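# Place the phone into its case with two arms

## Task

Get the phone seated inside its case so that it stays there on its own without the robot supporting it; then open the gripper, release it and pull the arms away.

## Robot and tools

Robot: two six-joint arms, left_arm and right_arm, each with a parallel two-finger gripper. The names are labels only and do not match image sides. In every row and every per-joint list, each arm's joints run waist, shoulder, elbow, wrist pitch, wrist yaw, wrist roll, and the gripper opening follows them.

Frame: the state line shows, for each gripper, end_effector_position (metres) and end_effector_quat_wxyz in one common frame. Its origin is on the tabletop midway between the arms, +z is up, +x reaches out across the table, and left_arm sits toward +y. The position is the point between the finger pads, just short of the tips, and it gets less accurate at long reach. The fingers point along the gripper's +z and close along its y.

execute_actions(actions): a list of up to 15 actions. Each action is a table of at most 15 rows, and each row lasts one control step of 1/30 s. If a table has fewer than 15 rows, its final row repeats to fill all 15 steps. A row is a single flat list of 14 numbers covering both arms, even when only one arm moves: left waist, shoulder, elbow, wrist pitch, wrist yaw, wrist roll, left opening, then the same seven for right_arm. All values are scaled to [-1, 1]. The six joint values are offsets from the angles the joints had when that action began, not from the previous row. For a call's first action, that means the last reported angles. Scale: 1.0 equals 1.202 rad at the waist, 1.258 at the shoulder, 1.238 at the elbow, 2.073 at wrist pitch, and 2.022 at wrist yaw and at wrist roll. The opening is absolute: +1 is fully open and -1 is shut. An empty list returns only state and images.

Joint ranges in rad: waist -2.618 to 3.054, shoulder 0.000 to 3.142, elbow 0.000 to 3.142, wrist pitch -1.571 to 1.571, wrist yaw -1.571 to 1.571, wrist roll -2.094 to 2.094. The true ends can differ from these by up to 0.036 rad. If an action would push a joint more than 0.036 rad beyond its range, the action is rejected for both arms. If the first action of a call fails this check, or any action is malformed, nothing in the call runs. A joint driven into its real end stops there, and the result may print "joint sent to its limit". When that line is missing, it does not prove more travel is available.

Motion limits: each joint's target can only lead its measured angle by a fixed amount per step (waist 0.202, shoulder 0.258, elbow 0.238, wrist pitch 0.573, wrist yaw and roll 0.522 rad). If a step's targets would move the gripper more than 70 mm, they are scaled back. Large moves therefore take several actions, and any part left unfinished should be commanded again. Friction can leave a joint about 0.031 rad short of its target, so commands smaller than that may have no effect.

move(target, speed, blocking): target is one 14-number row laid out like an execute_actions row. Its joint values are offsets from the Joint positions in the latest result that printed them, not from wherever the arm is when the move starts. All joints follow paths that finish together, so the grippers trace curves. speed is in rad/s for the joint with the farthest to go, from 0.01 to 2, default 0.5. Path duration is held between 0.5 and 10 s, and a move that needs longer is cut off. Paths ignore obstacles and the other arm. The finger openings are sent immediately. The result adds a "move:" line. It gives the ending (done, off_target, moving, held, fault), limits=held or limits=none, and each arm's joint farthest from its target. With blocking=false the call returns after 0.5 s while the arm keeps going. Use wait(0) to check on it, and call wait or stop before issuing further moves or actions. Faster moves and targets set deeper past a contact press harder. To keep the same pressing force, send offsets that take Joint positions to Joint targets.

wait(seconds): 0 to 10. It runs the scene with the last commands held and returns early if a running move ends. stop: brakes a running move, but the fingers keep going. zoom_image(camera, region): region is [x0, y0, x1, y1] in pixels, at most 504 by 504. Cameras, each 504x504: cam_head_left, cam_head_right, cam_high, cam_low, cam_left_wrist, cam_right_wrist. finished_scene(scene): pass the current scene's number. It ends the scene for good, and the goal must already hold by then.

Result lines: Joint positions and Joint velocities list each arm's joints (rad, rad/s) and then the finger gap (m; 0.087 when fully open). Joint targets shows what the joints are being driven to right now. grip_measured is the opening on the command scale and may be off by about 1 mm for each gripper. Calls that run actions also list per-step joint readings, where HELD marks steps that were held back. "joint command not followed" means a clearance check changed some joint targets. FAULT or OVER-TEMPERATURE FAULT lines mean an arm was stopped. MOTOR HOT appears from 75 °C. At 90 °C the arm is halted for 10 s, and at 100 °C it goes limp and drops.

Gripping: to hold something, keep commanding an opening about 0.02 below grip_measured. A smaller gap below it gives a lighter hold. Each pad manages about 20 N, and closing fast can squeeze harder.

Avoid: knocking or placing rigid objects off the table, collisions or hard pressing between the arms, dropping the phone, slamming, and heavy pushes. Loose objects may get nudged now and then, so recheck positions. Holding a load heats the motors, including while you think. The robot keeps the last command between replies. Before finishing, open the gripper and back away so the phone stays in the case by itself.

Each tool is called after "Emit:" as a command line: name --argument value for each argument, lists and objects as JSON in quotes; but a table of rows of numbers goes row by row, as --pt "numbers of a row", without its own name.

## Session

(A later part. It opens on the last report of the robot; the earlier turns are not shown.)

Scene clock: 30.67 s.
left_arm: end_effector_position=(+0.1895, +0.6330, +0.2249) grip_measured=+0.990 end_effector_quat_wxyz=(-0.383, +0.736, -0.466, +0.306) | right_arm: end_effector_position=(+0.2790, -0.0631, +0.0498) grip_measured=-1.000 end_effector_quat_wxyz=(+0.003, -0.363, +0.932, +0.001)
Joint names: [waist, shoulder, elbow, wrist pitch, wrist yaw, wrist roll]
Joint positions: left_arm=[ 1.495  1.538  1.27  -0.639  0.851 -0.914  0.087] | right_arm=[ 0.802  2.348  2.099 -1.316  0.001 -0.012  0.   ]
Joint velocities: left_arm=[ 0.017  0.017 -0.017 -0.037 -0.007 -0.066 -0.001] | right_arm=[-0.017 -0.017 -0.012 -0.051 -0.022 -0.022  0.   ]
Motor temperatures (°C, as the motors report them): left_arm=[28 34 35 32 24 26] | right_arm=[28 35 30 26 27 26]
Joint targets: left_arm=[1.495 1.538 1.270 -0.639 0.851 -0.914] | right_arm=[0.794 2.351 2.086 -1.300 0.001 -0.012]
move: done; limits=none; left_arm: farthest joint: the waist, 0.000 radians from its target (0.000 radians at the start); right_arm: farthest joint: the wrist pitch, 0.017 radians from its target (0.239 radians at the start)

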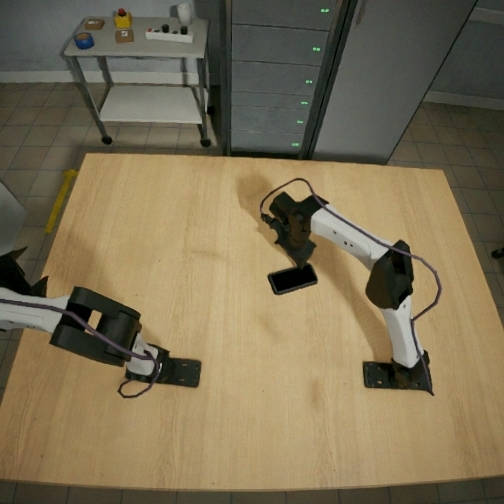

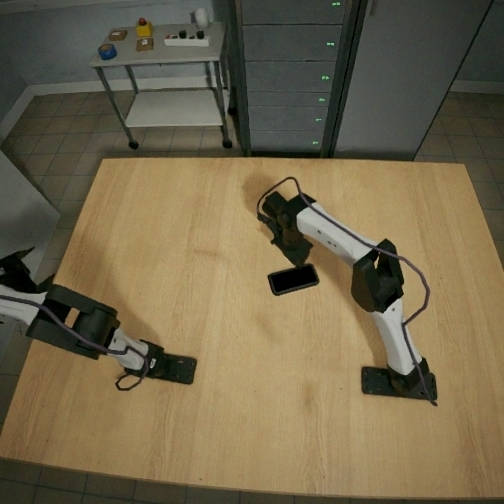

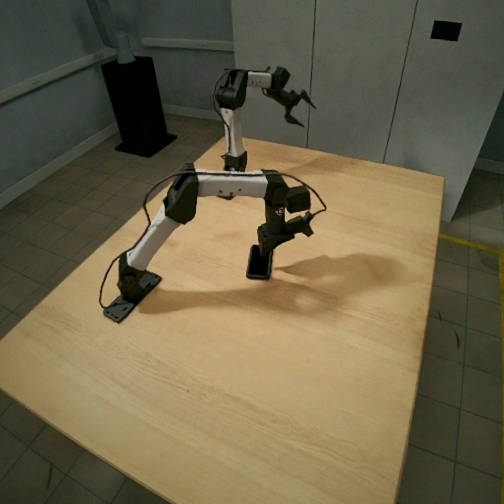

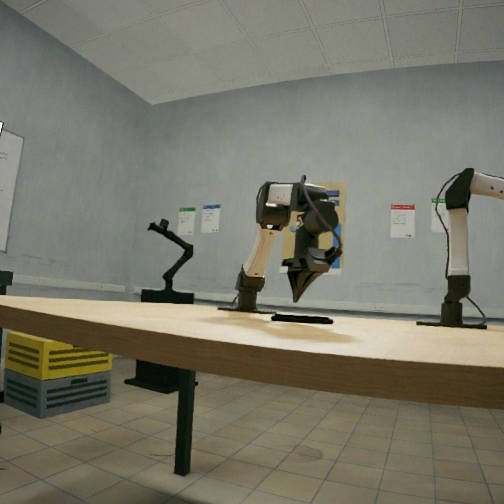

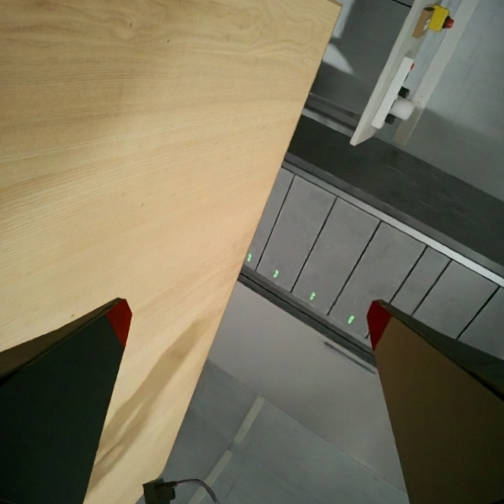

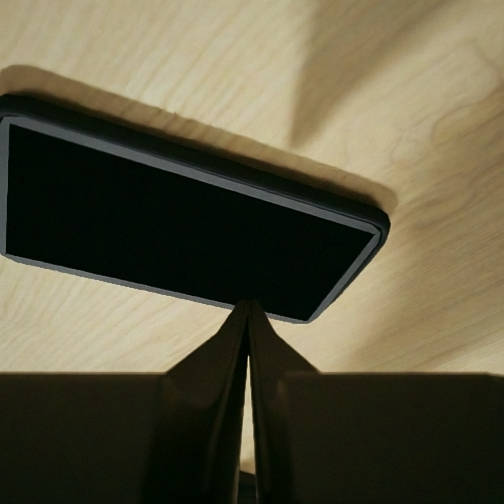

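Emit:
move --target '[0,0,0,0,0,0,1,-0.035,0.14,0,0.036,0,0,-1]' --speed 0.12

Emit:
zoom_image --camera "cam_low" --region '[260, 295, 340, 335]'

Scene clock: 35.60 s.
left_arm: end_effector_position=(+0.1895, +0.6330, +0.2249) grip_measured=+0.990 end_effector_quat_wxyz=(-0.383, +0.736, -0.466, +0.306) | right_arm: end_effector_position=(+0.2811, -0.0689, +0.0129) grip_measured=-1.000 end_effector_quat_wxyz=(-0.036, -0.351, +0.936, -0.001)
Joint names: [waist, shoulder, elbow, wrist pitch, wrist yaw, wrist roll]
Joint positions: left_arm=[ 1.495  1.538  1.27  -0.639  0.851 -0.914  0.087] | right_arm=[ 0.778  2.445  2.11  -1.304 -0.024 -0.012  0.   ]
Joint velocities: left_arm=[-0.007 -0.012 -0.002  0.037  0.007 -0.022  0.001] | right_arm=[ 0.002  0.002  0.002  0.007  0.022 -0.022  0.   ]
Motor temperatures (°C, as the motors report them): left_arm=[28 34 35 32 24 26] | right_arm=[28 36 30 26 27 26]
Joint targets: left_arm=[1.495 1.538 1.270 -0.639 0.851 -0.914] | right_arm=[0.760 2.524 2.099 -1.242 0.001 -0.012]
move: off_target (right_arm); limits=none; left_arm: farthest joint: the waist, 0.000 radians from its target (0.000 radians at the start); right_arm: farthest joint: the shoulder, 0.079 radians from its target (0.176 radians at the start)

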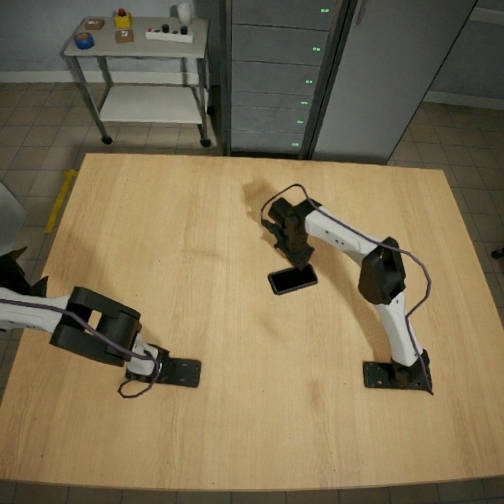

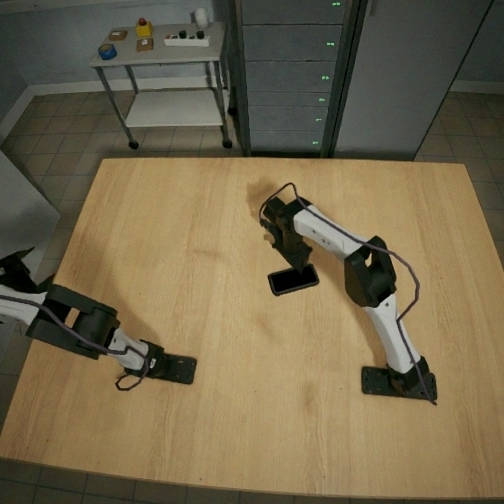

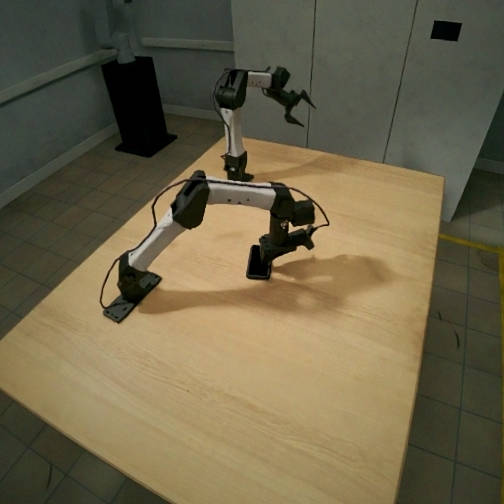

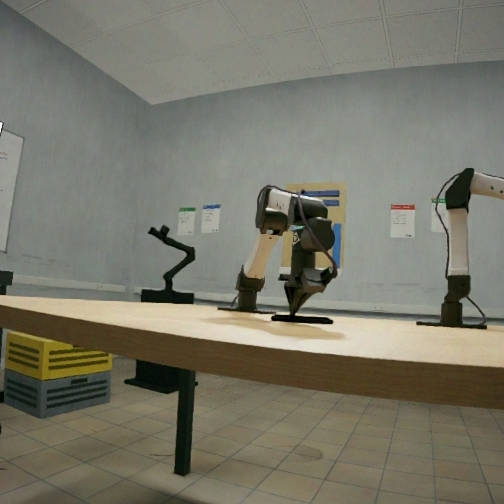

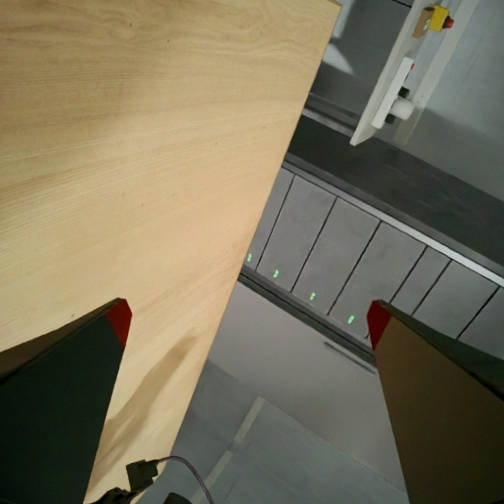

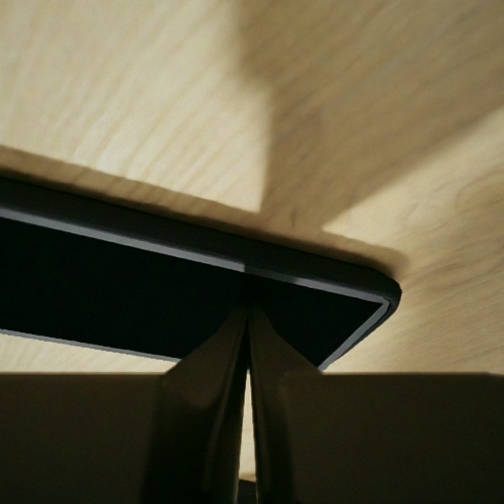

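Region (260, 295, 340, 335) of cam_low's 504x504 image, scaled by 6.300, with more detail than that image has.

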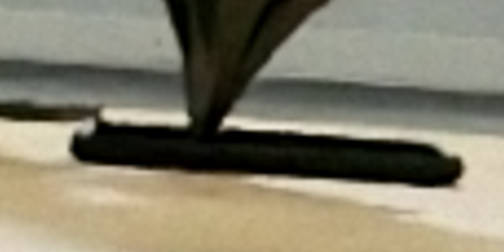

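Emit:
move --target '[0,0,0,0,0,0,1,0,-0.06,0,-0.03,0,0,-1]' --speed 0.3

Emit:
move --target '[0,0,0,0,0,0,1,0,0,0,-0.035,0,0,-1]' --speed 0.3

Scene clock: 39.60 s.
left_arm: end_effector_position=(+0.1895, +0.6330, +0.2249) grip_measured=+0.990 end_effector_quat_wxyz=(-0.383, +0.736, -0.466, +0.306) | right_arm: end_effector_position=(+0.2757, -0.0732, +0.0391) grip_measured=-1.000 end_effector_quat_wxyz=(-0.032, -0.351, +0.936, +0.002)
Joint names: [waist, shoulder, elbow, wrist pitch, wrist yaw, wrist roll]
Joint positions: left_arm=[ 1.495  1.538  1.27  -0.639  0.851 -0.914  0.087] | right_arm=[ 0.778  2.385  2.11  -1.354 -0.025 -0.012  0.   ]
Joint velocities: left_arm=[-0.002 -0.017  0.002  0.051 -0.037  0.022  0.001] | right_arm=[-0.007  0.002  0.007 -0.037 -0.022  0.037  0.   ]
Motor temperatures (°C, as the motors report them): left_arm=[28 34 36 32 24 26] | right_arm=[28 36 30 26 27 26]
Joint targets: left_arm=[1.495 1.538 1.270 -0.639 0.851 -0.914] | right_arm=[0.778 2.369 2.109 -1.366 -0.024 -0.012]
move: done; limits=none; left_arm: farthest joint: the waist, 0.000 radians from its target (0.000 radians at the start); right_arm: farthest joint: the shoulder, 0.016 radians from its target (0.075 radians at the start)

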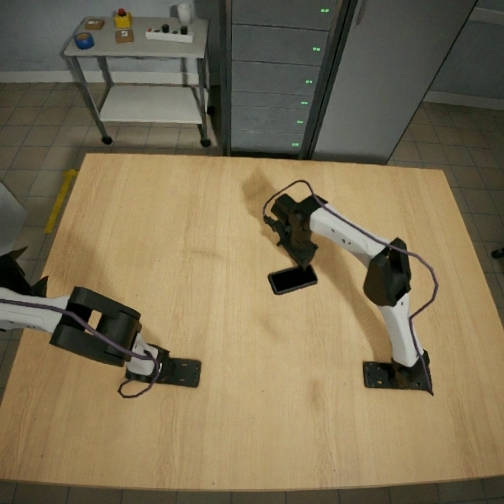

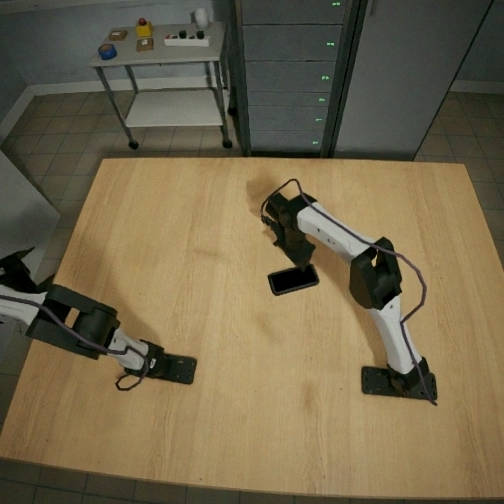

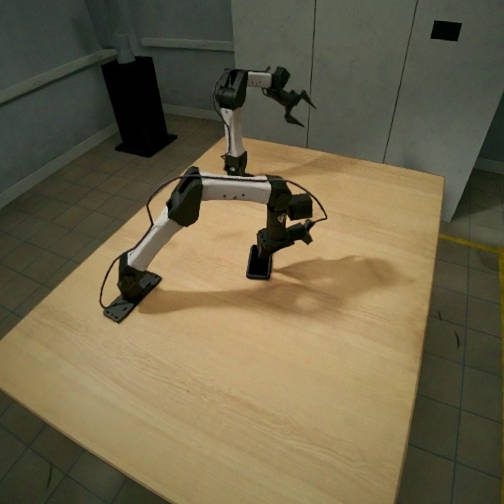

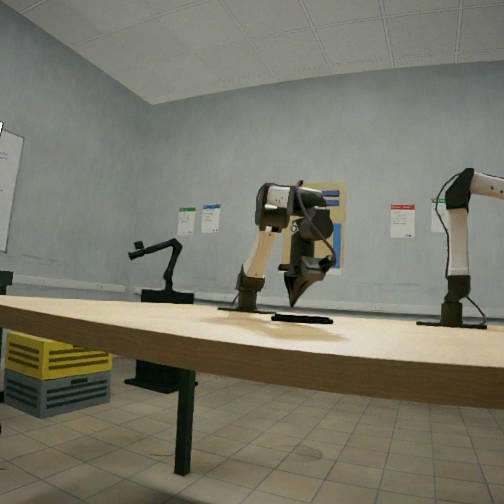

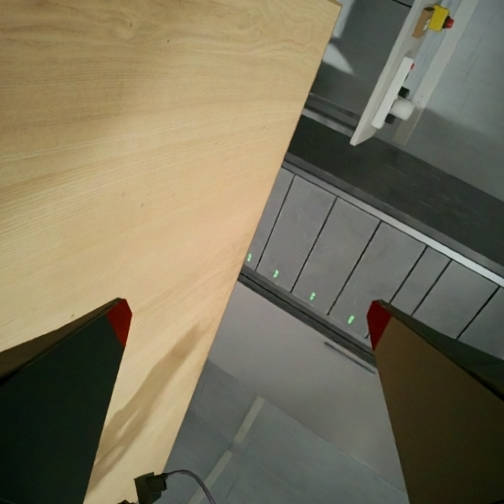

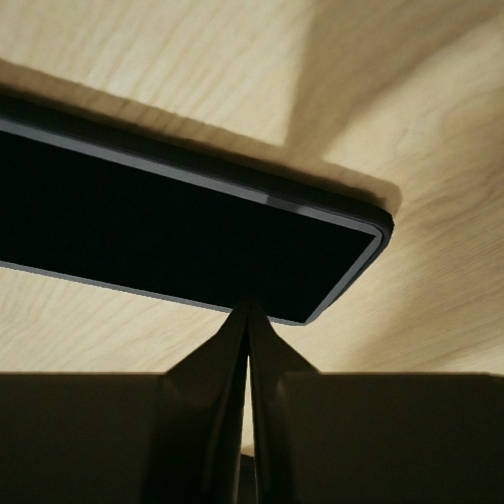

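Scene clock: 40.57 s.
left_arm: end_effector_position=(+0.1895, +0.6330, +0.2249) grip_measured=+0.990 end_effector_quat_wxyz=(-0.383, +0.736, -0.466, +0.306) | right_arm: end_effector_position=(+0.2645, -0.0827, +0.0429) grip_measured=-1.000 end_effector_quat_wxyz=(-0.060, -0.351, +0.935, -0.008)
Joint names: [waist, shoulder, elbow, wrist pitch, wrist yaw, wrist roll]
Joint positions: left_arm=[ 1.495  1.538  1.27  -0.639  0.851 -0.914  0.087] | right_arm=[ 0.778  2.385  2.11  -1.414 -0.025 -0.012  0.   ]
Joint velocities: left_arm=[ 0.002 -0.002 -0.002  0.007 -0.022  0.022  0.   ] | right_arm=[ 0.002  0.002 -0.012  0.007  0.051  0.037  0.   ]
Motor temperatures (°C, as the motors report them): left_arm=[28 34 36 32 24 26] | right_arm=[28 36 30 26 27 26]
Joint targets: left_arm=[1.495 1.538 1.270 -0.639 0.851 -0.914] | right_arm=[0.778 2.385 2.110 -1.426 -0.025 -0.012]
move: done; limits=none; left_arm: farthest joint: the waist, 0.000 radians from its target (0.000 radians at the start); right_arm: farthest joint: the wrist pitch, 0.013 radians from its target (0.073 radians at the start)

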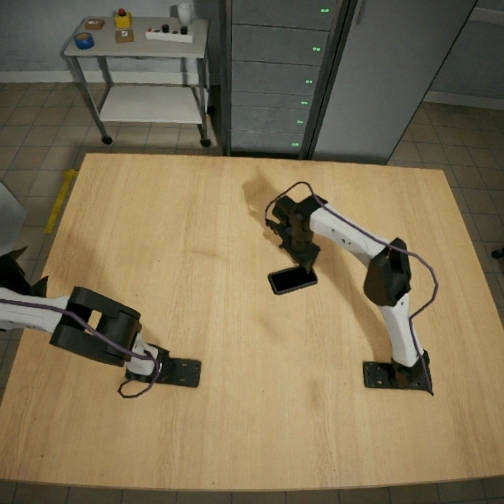

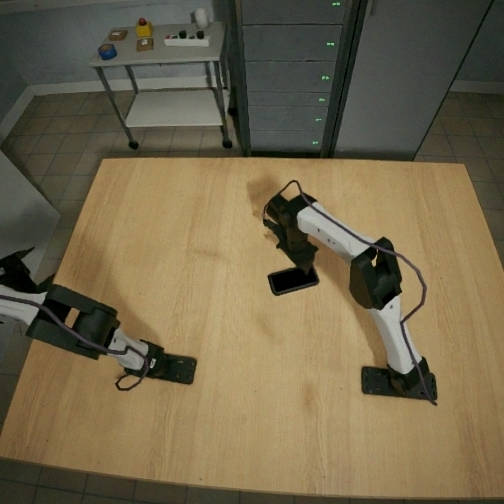

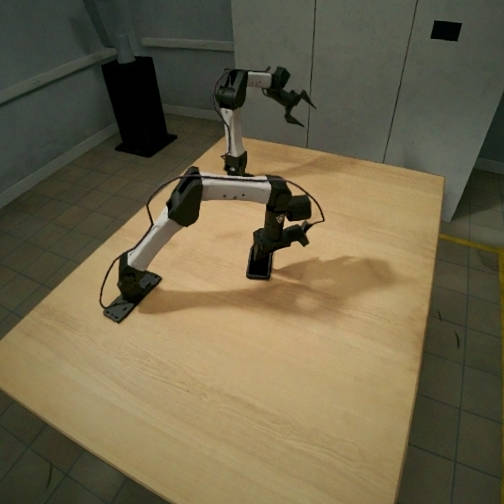

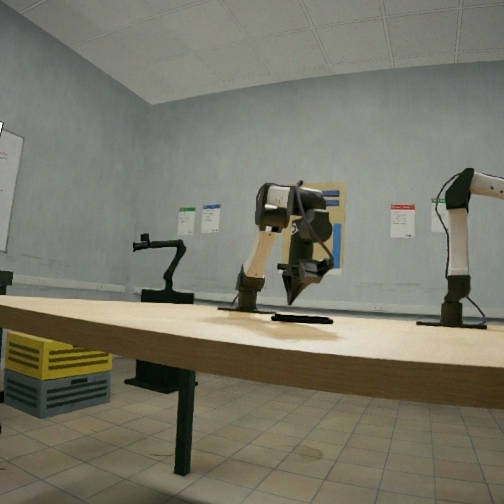

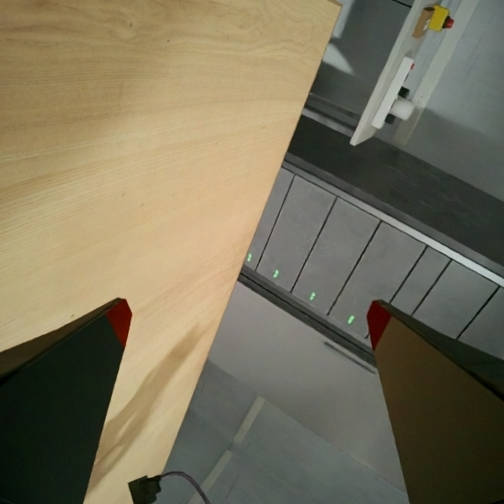

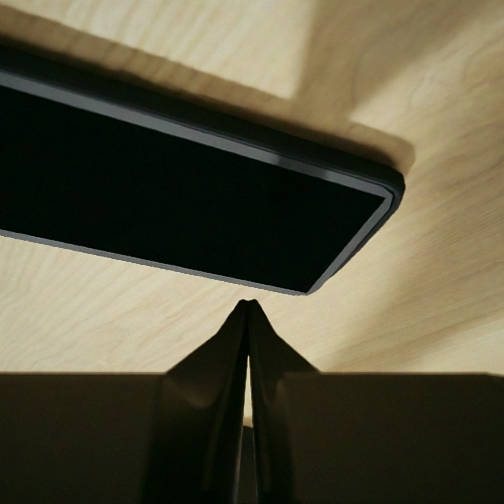

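Emit:
move --target '[0,0,0,0,0,0,1,0,0.115,0,0.015,0,0,-1]' --speed 0.12

Emit:
move --target '[0,0,0,0,0,0,1,0,-0.2,0,0,0,0,-1]' --speed 0.5

Emit:
move --target '[0,0,0,0,0,0,1,-0.6,-0.5,-0.5,0,0,0,1]' --speed 1

Emit:
zoom_image --camera "cam_head_left" --region '[262, 255, 327, 305]'

Emit:
zoom_image --camera "cam_low" --region '[260, 295, 340, 335]'

Emit:
zoom_image --camera "cam_high" --region '[230, 235, 290, 290]'

Scene clock: 45.77 s.
left_arm: end_effector_position=(+0.1895, +0.6330, +0.2249) grip_measured=+0.990 end_effector_quat_wxyz=(-0.383, +0.736, -0.466, +0.306) | right_arm: end_effector_position=(+0.2595, -0.0867, +0.0129) grip_measured=-1.000 end_effector_quat_wxyz=(-0.098, -0.349, +0.932, -0.021)
Joint names: [waist, shoulder, elbow, wrist pitch, wrist yaw, wrist roll]
Joint positions: left_arm=[ 1.495  1.538  1.27  -0.639  0.851 -0.914  0.087] | right_arm=[ 0.778  2.468  2.113 -1.414 -0.026 -0.012  0.   ]
Joint velocities: left_arm=[ 0.017  0.007 -0.007  0.037 -0.051  0.007  0.   ] | right_arm=[ 0.002  0.007 -0.002 -0.007  0.007  0.022  0.   ]
Motor temperatures (°C, as the motors report them): left_arm=[28 35 36 32 24 26] | right_arm=[28 37 30 26 27 26]
Joint targets: left_arm=[1.495 1.538 1.270 -0.639 0.851 -0.914] | right_arm=[0.778 2.530 2.110 -1.382 -0.025 -0.012]
move: off_target (right_arm); limits=none; left_arm: farthest joint: the waist, 0.000 radians from its target (0.000 radians at the start); right_arm: farthest joint: the shoulder, 0.061 radians from its target (0.144 radians at the start)

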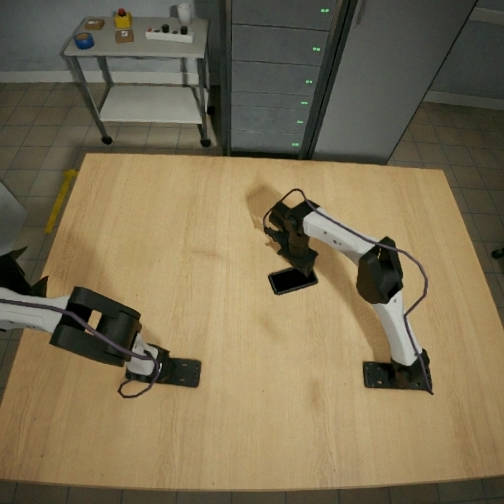

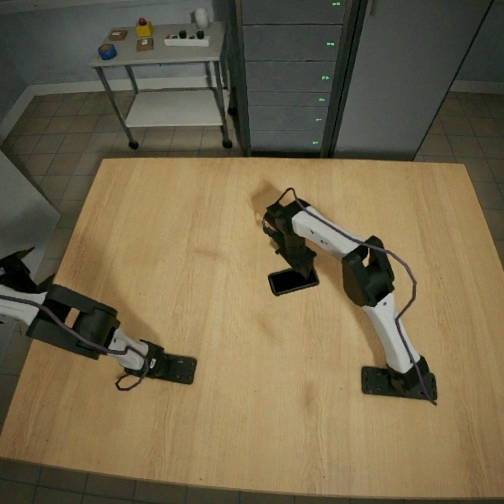

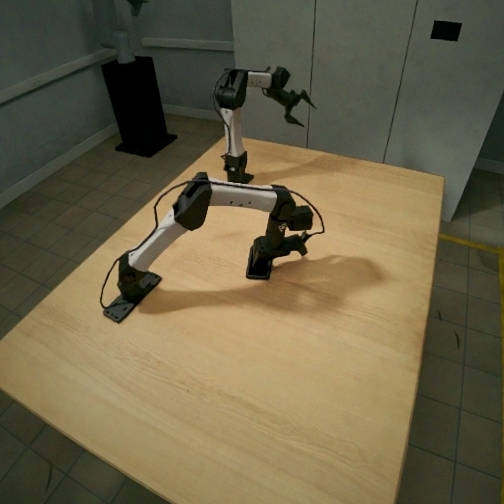

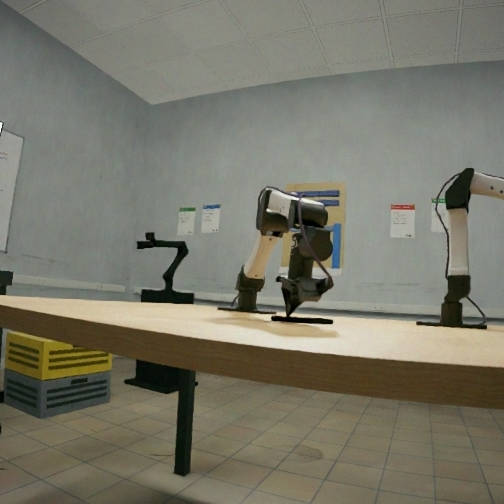

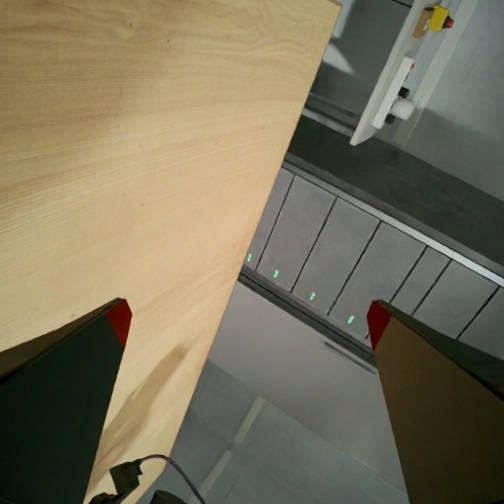

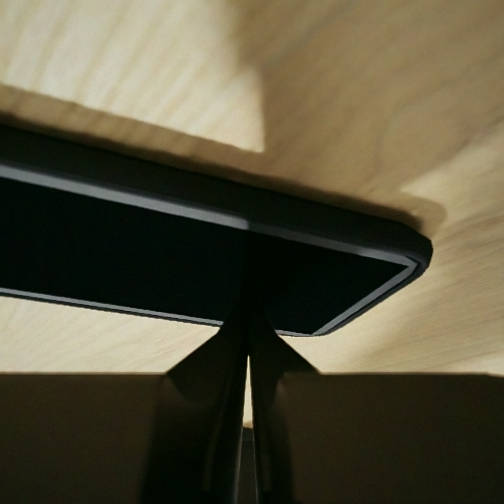

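Scene clock: 46.70 s.
left_arm: end_effector_position=(+0.1895, +0.6330, +0.2249) grip_measured=+0.990 end_effector_quat_wxyz=(-0.383, +0.736, -0.466, +0.306) | right_arm: end_effector_position=(+0.2696, -0.0781, +0.1054) grip_measured=-1.000 end_effector_quat_wxyz=(+0.018, -0.352, +0.936, +0.020)
Joint names: [waist, shoulder, elbow, wrist pitch, wrist yaw, wrist roll]
Joint positions: left_arm=[ 1.495  1.538  1.27  -0.639  0.851 -0.914  0.087] | right_arm=[ 0.778  2.222  2.113 -1.415 -0.026 -0.012  0.   ]
Joint velocities: left_arm=[ 0.002 -0.002 -0.007 -0.037  0.037  0.007  0.   ] | right_arm=[-0.007  0.002  0.002 -0.007 -0.037 -0.037  0.   ]
Motor temperatures (°C, as the motors report them): left_arm=[28 35 36 32 24 26] | right_arm=[28 37 30 26 27 26]
Joint targets: left_arm=[1.495 1.538 1.270 -0.639 0.851 -0.914] | right_arm=[0.778 2.217 2.113 -1.415 -0.026 -0.012]
move: done; limits=none; left_arm: farthest joint: the waist, 0.000 radians from its target (0.000 radians at the start); right_arm: farthest joint: the shoulder, 0.006 radians from its target (0.252 radians at the start)

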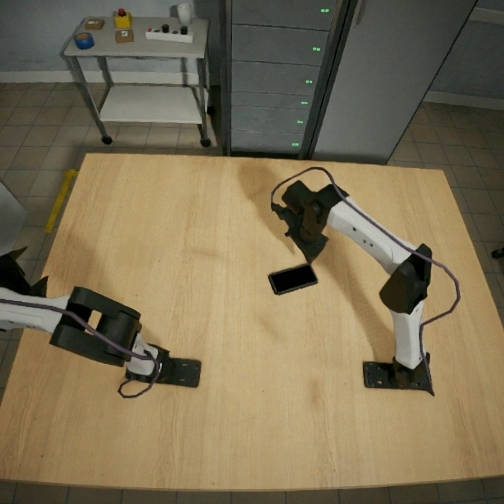

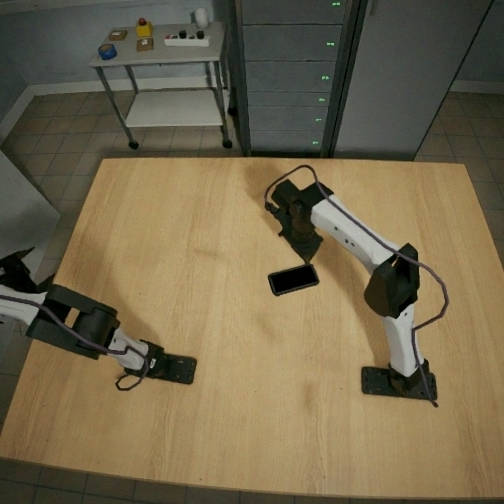

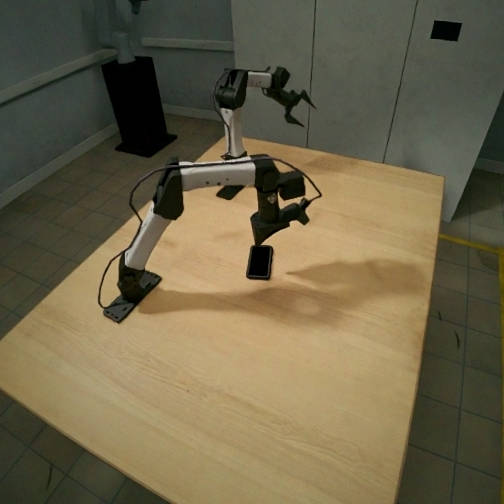

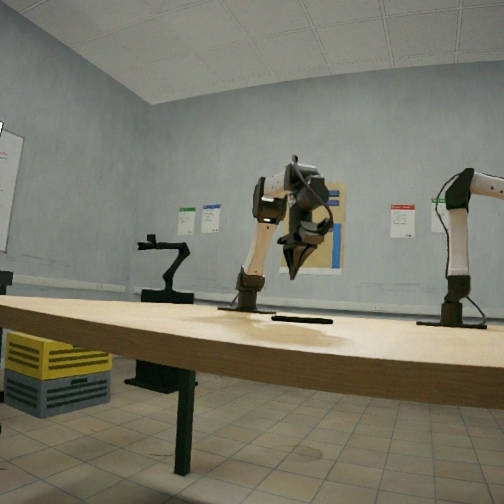

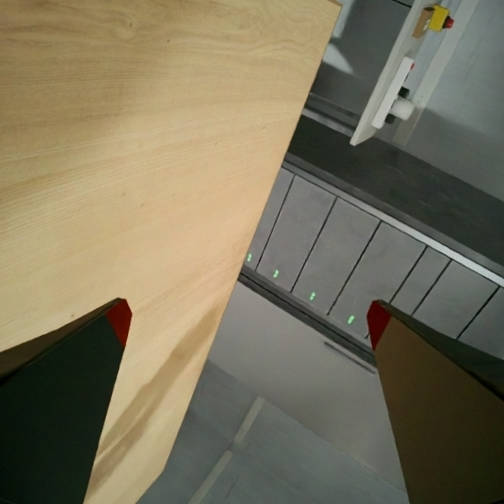

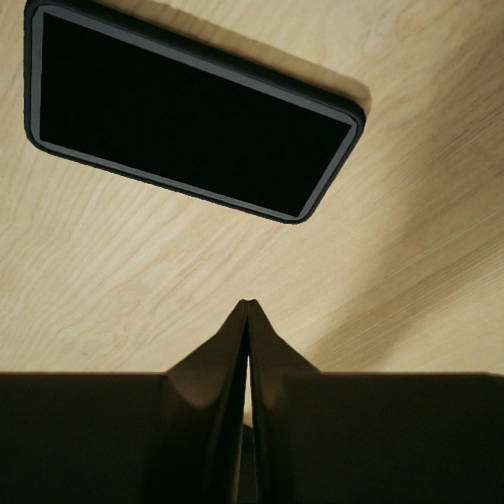

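Scene clock: 48.00 s.
left_arm: end_effector_position=(+0.1895, +0.6330, +0.2249) grip_measured=+0.990 end_effector_quat_wxyz=(-0.383, +0.736, -0.466, +0.306) | right_arm: end_effector_position=(+0.2193, -0.3398, +0.1619) grip_measured=+0.986 end_effector_quat_wxyz=(+0.028, -0.002, +1.000, +0.012)
Joint names: [waist, shoulder, elbow, wrist pitch, wrist yaw, wrist roll]
Joint positions: left_arm=[ 1.495  1.538  1.27  -0.639  0.851 -0.914  0.087] | right_arm=[ 0.062  1.606  1.509 -1.418 -0.024 -0.012  0.087]
Joint velocities: left_arm=[-0.002 -0.002 -0.002 -0.051  0.022 -0.051 -0.   ] | right_arm=[ 0.002  0.012 -0.012 -0.037 -0.022  0.007 -0.001]
Motor temperatures (°C, as the motors report them): left_arm=[28 35 36 32 24 26] | right_arm=[28 37 30 26 27 26]
Joint targets: left_arm=[1.495 1.538 1.270 -0.639 0.851 -0.914] | right_arm=[0.057 1.593 1.494 -1.415 -0.027 -0.012]
move: done; limits=none; left_arm: farthest joint: the waist, 0.000 radians from its target (0.000 radians at the start); right_arm: farthest joint: the elbow, 0.015 radians from its target (0.619 radians at the start)

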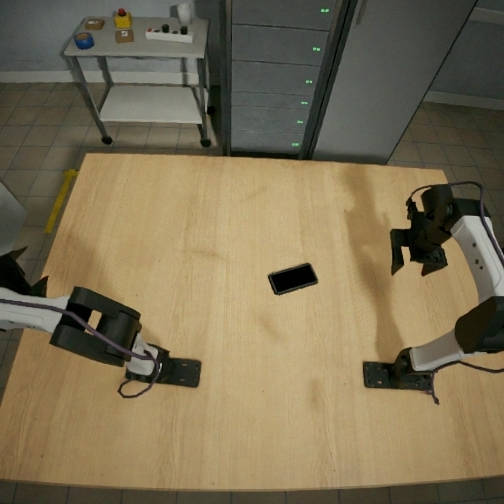

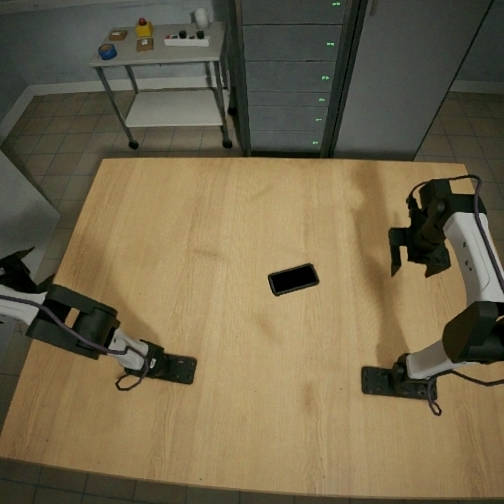

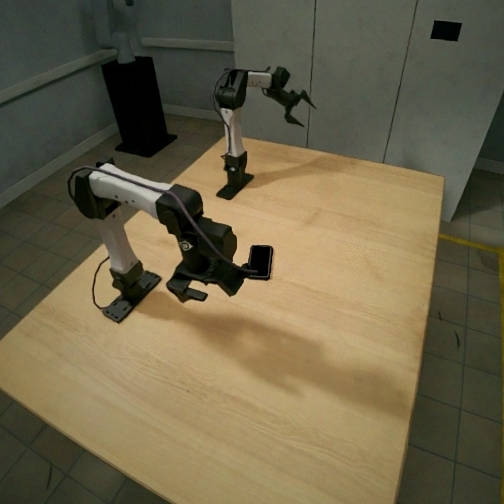

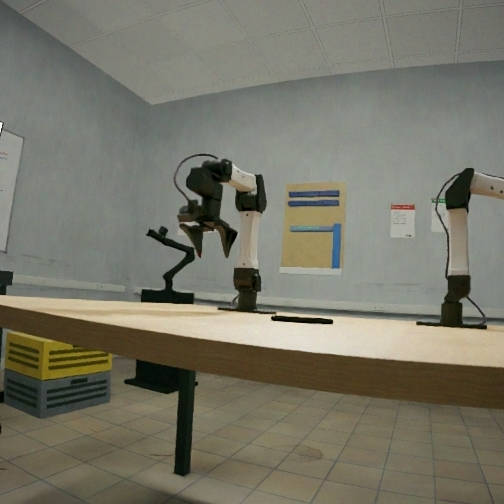

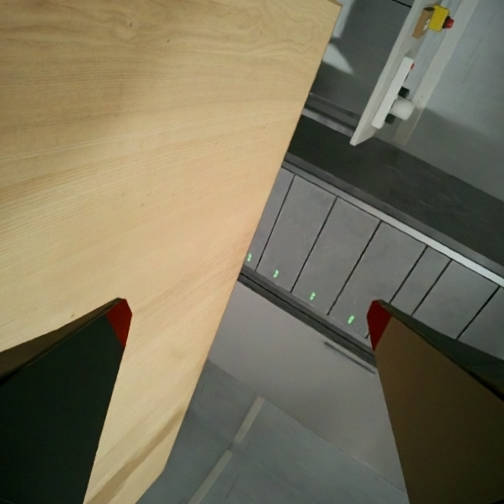

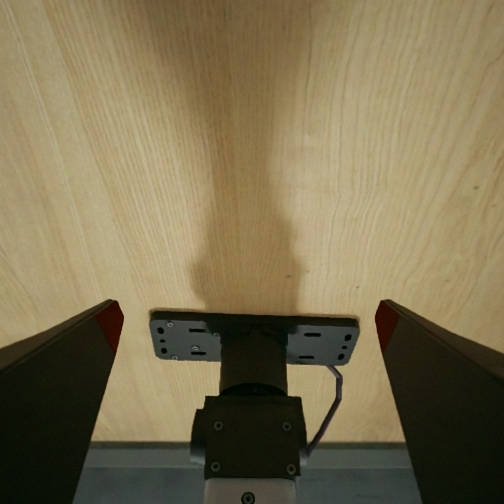

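Region (262, 255, 327, 305) of cam_head_left's 504x504 image, scaled by 7.754, with more detail than that image has; it fills the top 388 rows of this view, and the rest is white.

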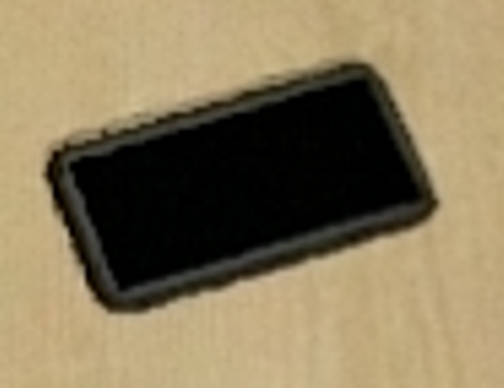

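Region (260, 295, 340, 335) of cam_low's 504x504 image, scaled by 6.300, with more detail than that image has.

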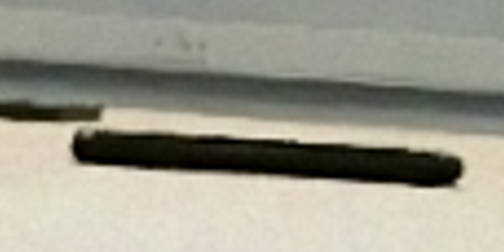

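Region (230, 235, 290, 290) of cam_high's 504x504 image, scaled by 8.400, with more detail than that image has; it fills the top 462 rows of this view, and the rest is white.

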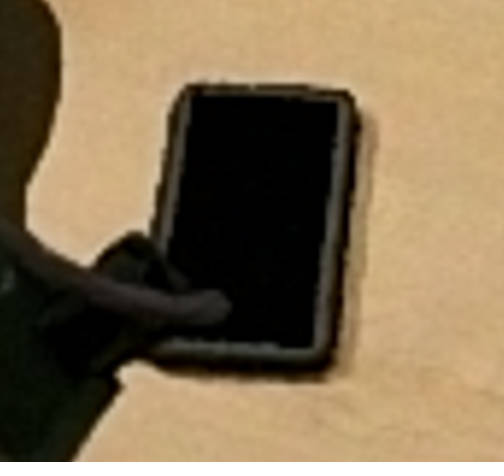

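Emit:
finished_scene --scene 2

The scene is finished: the task was done.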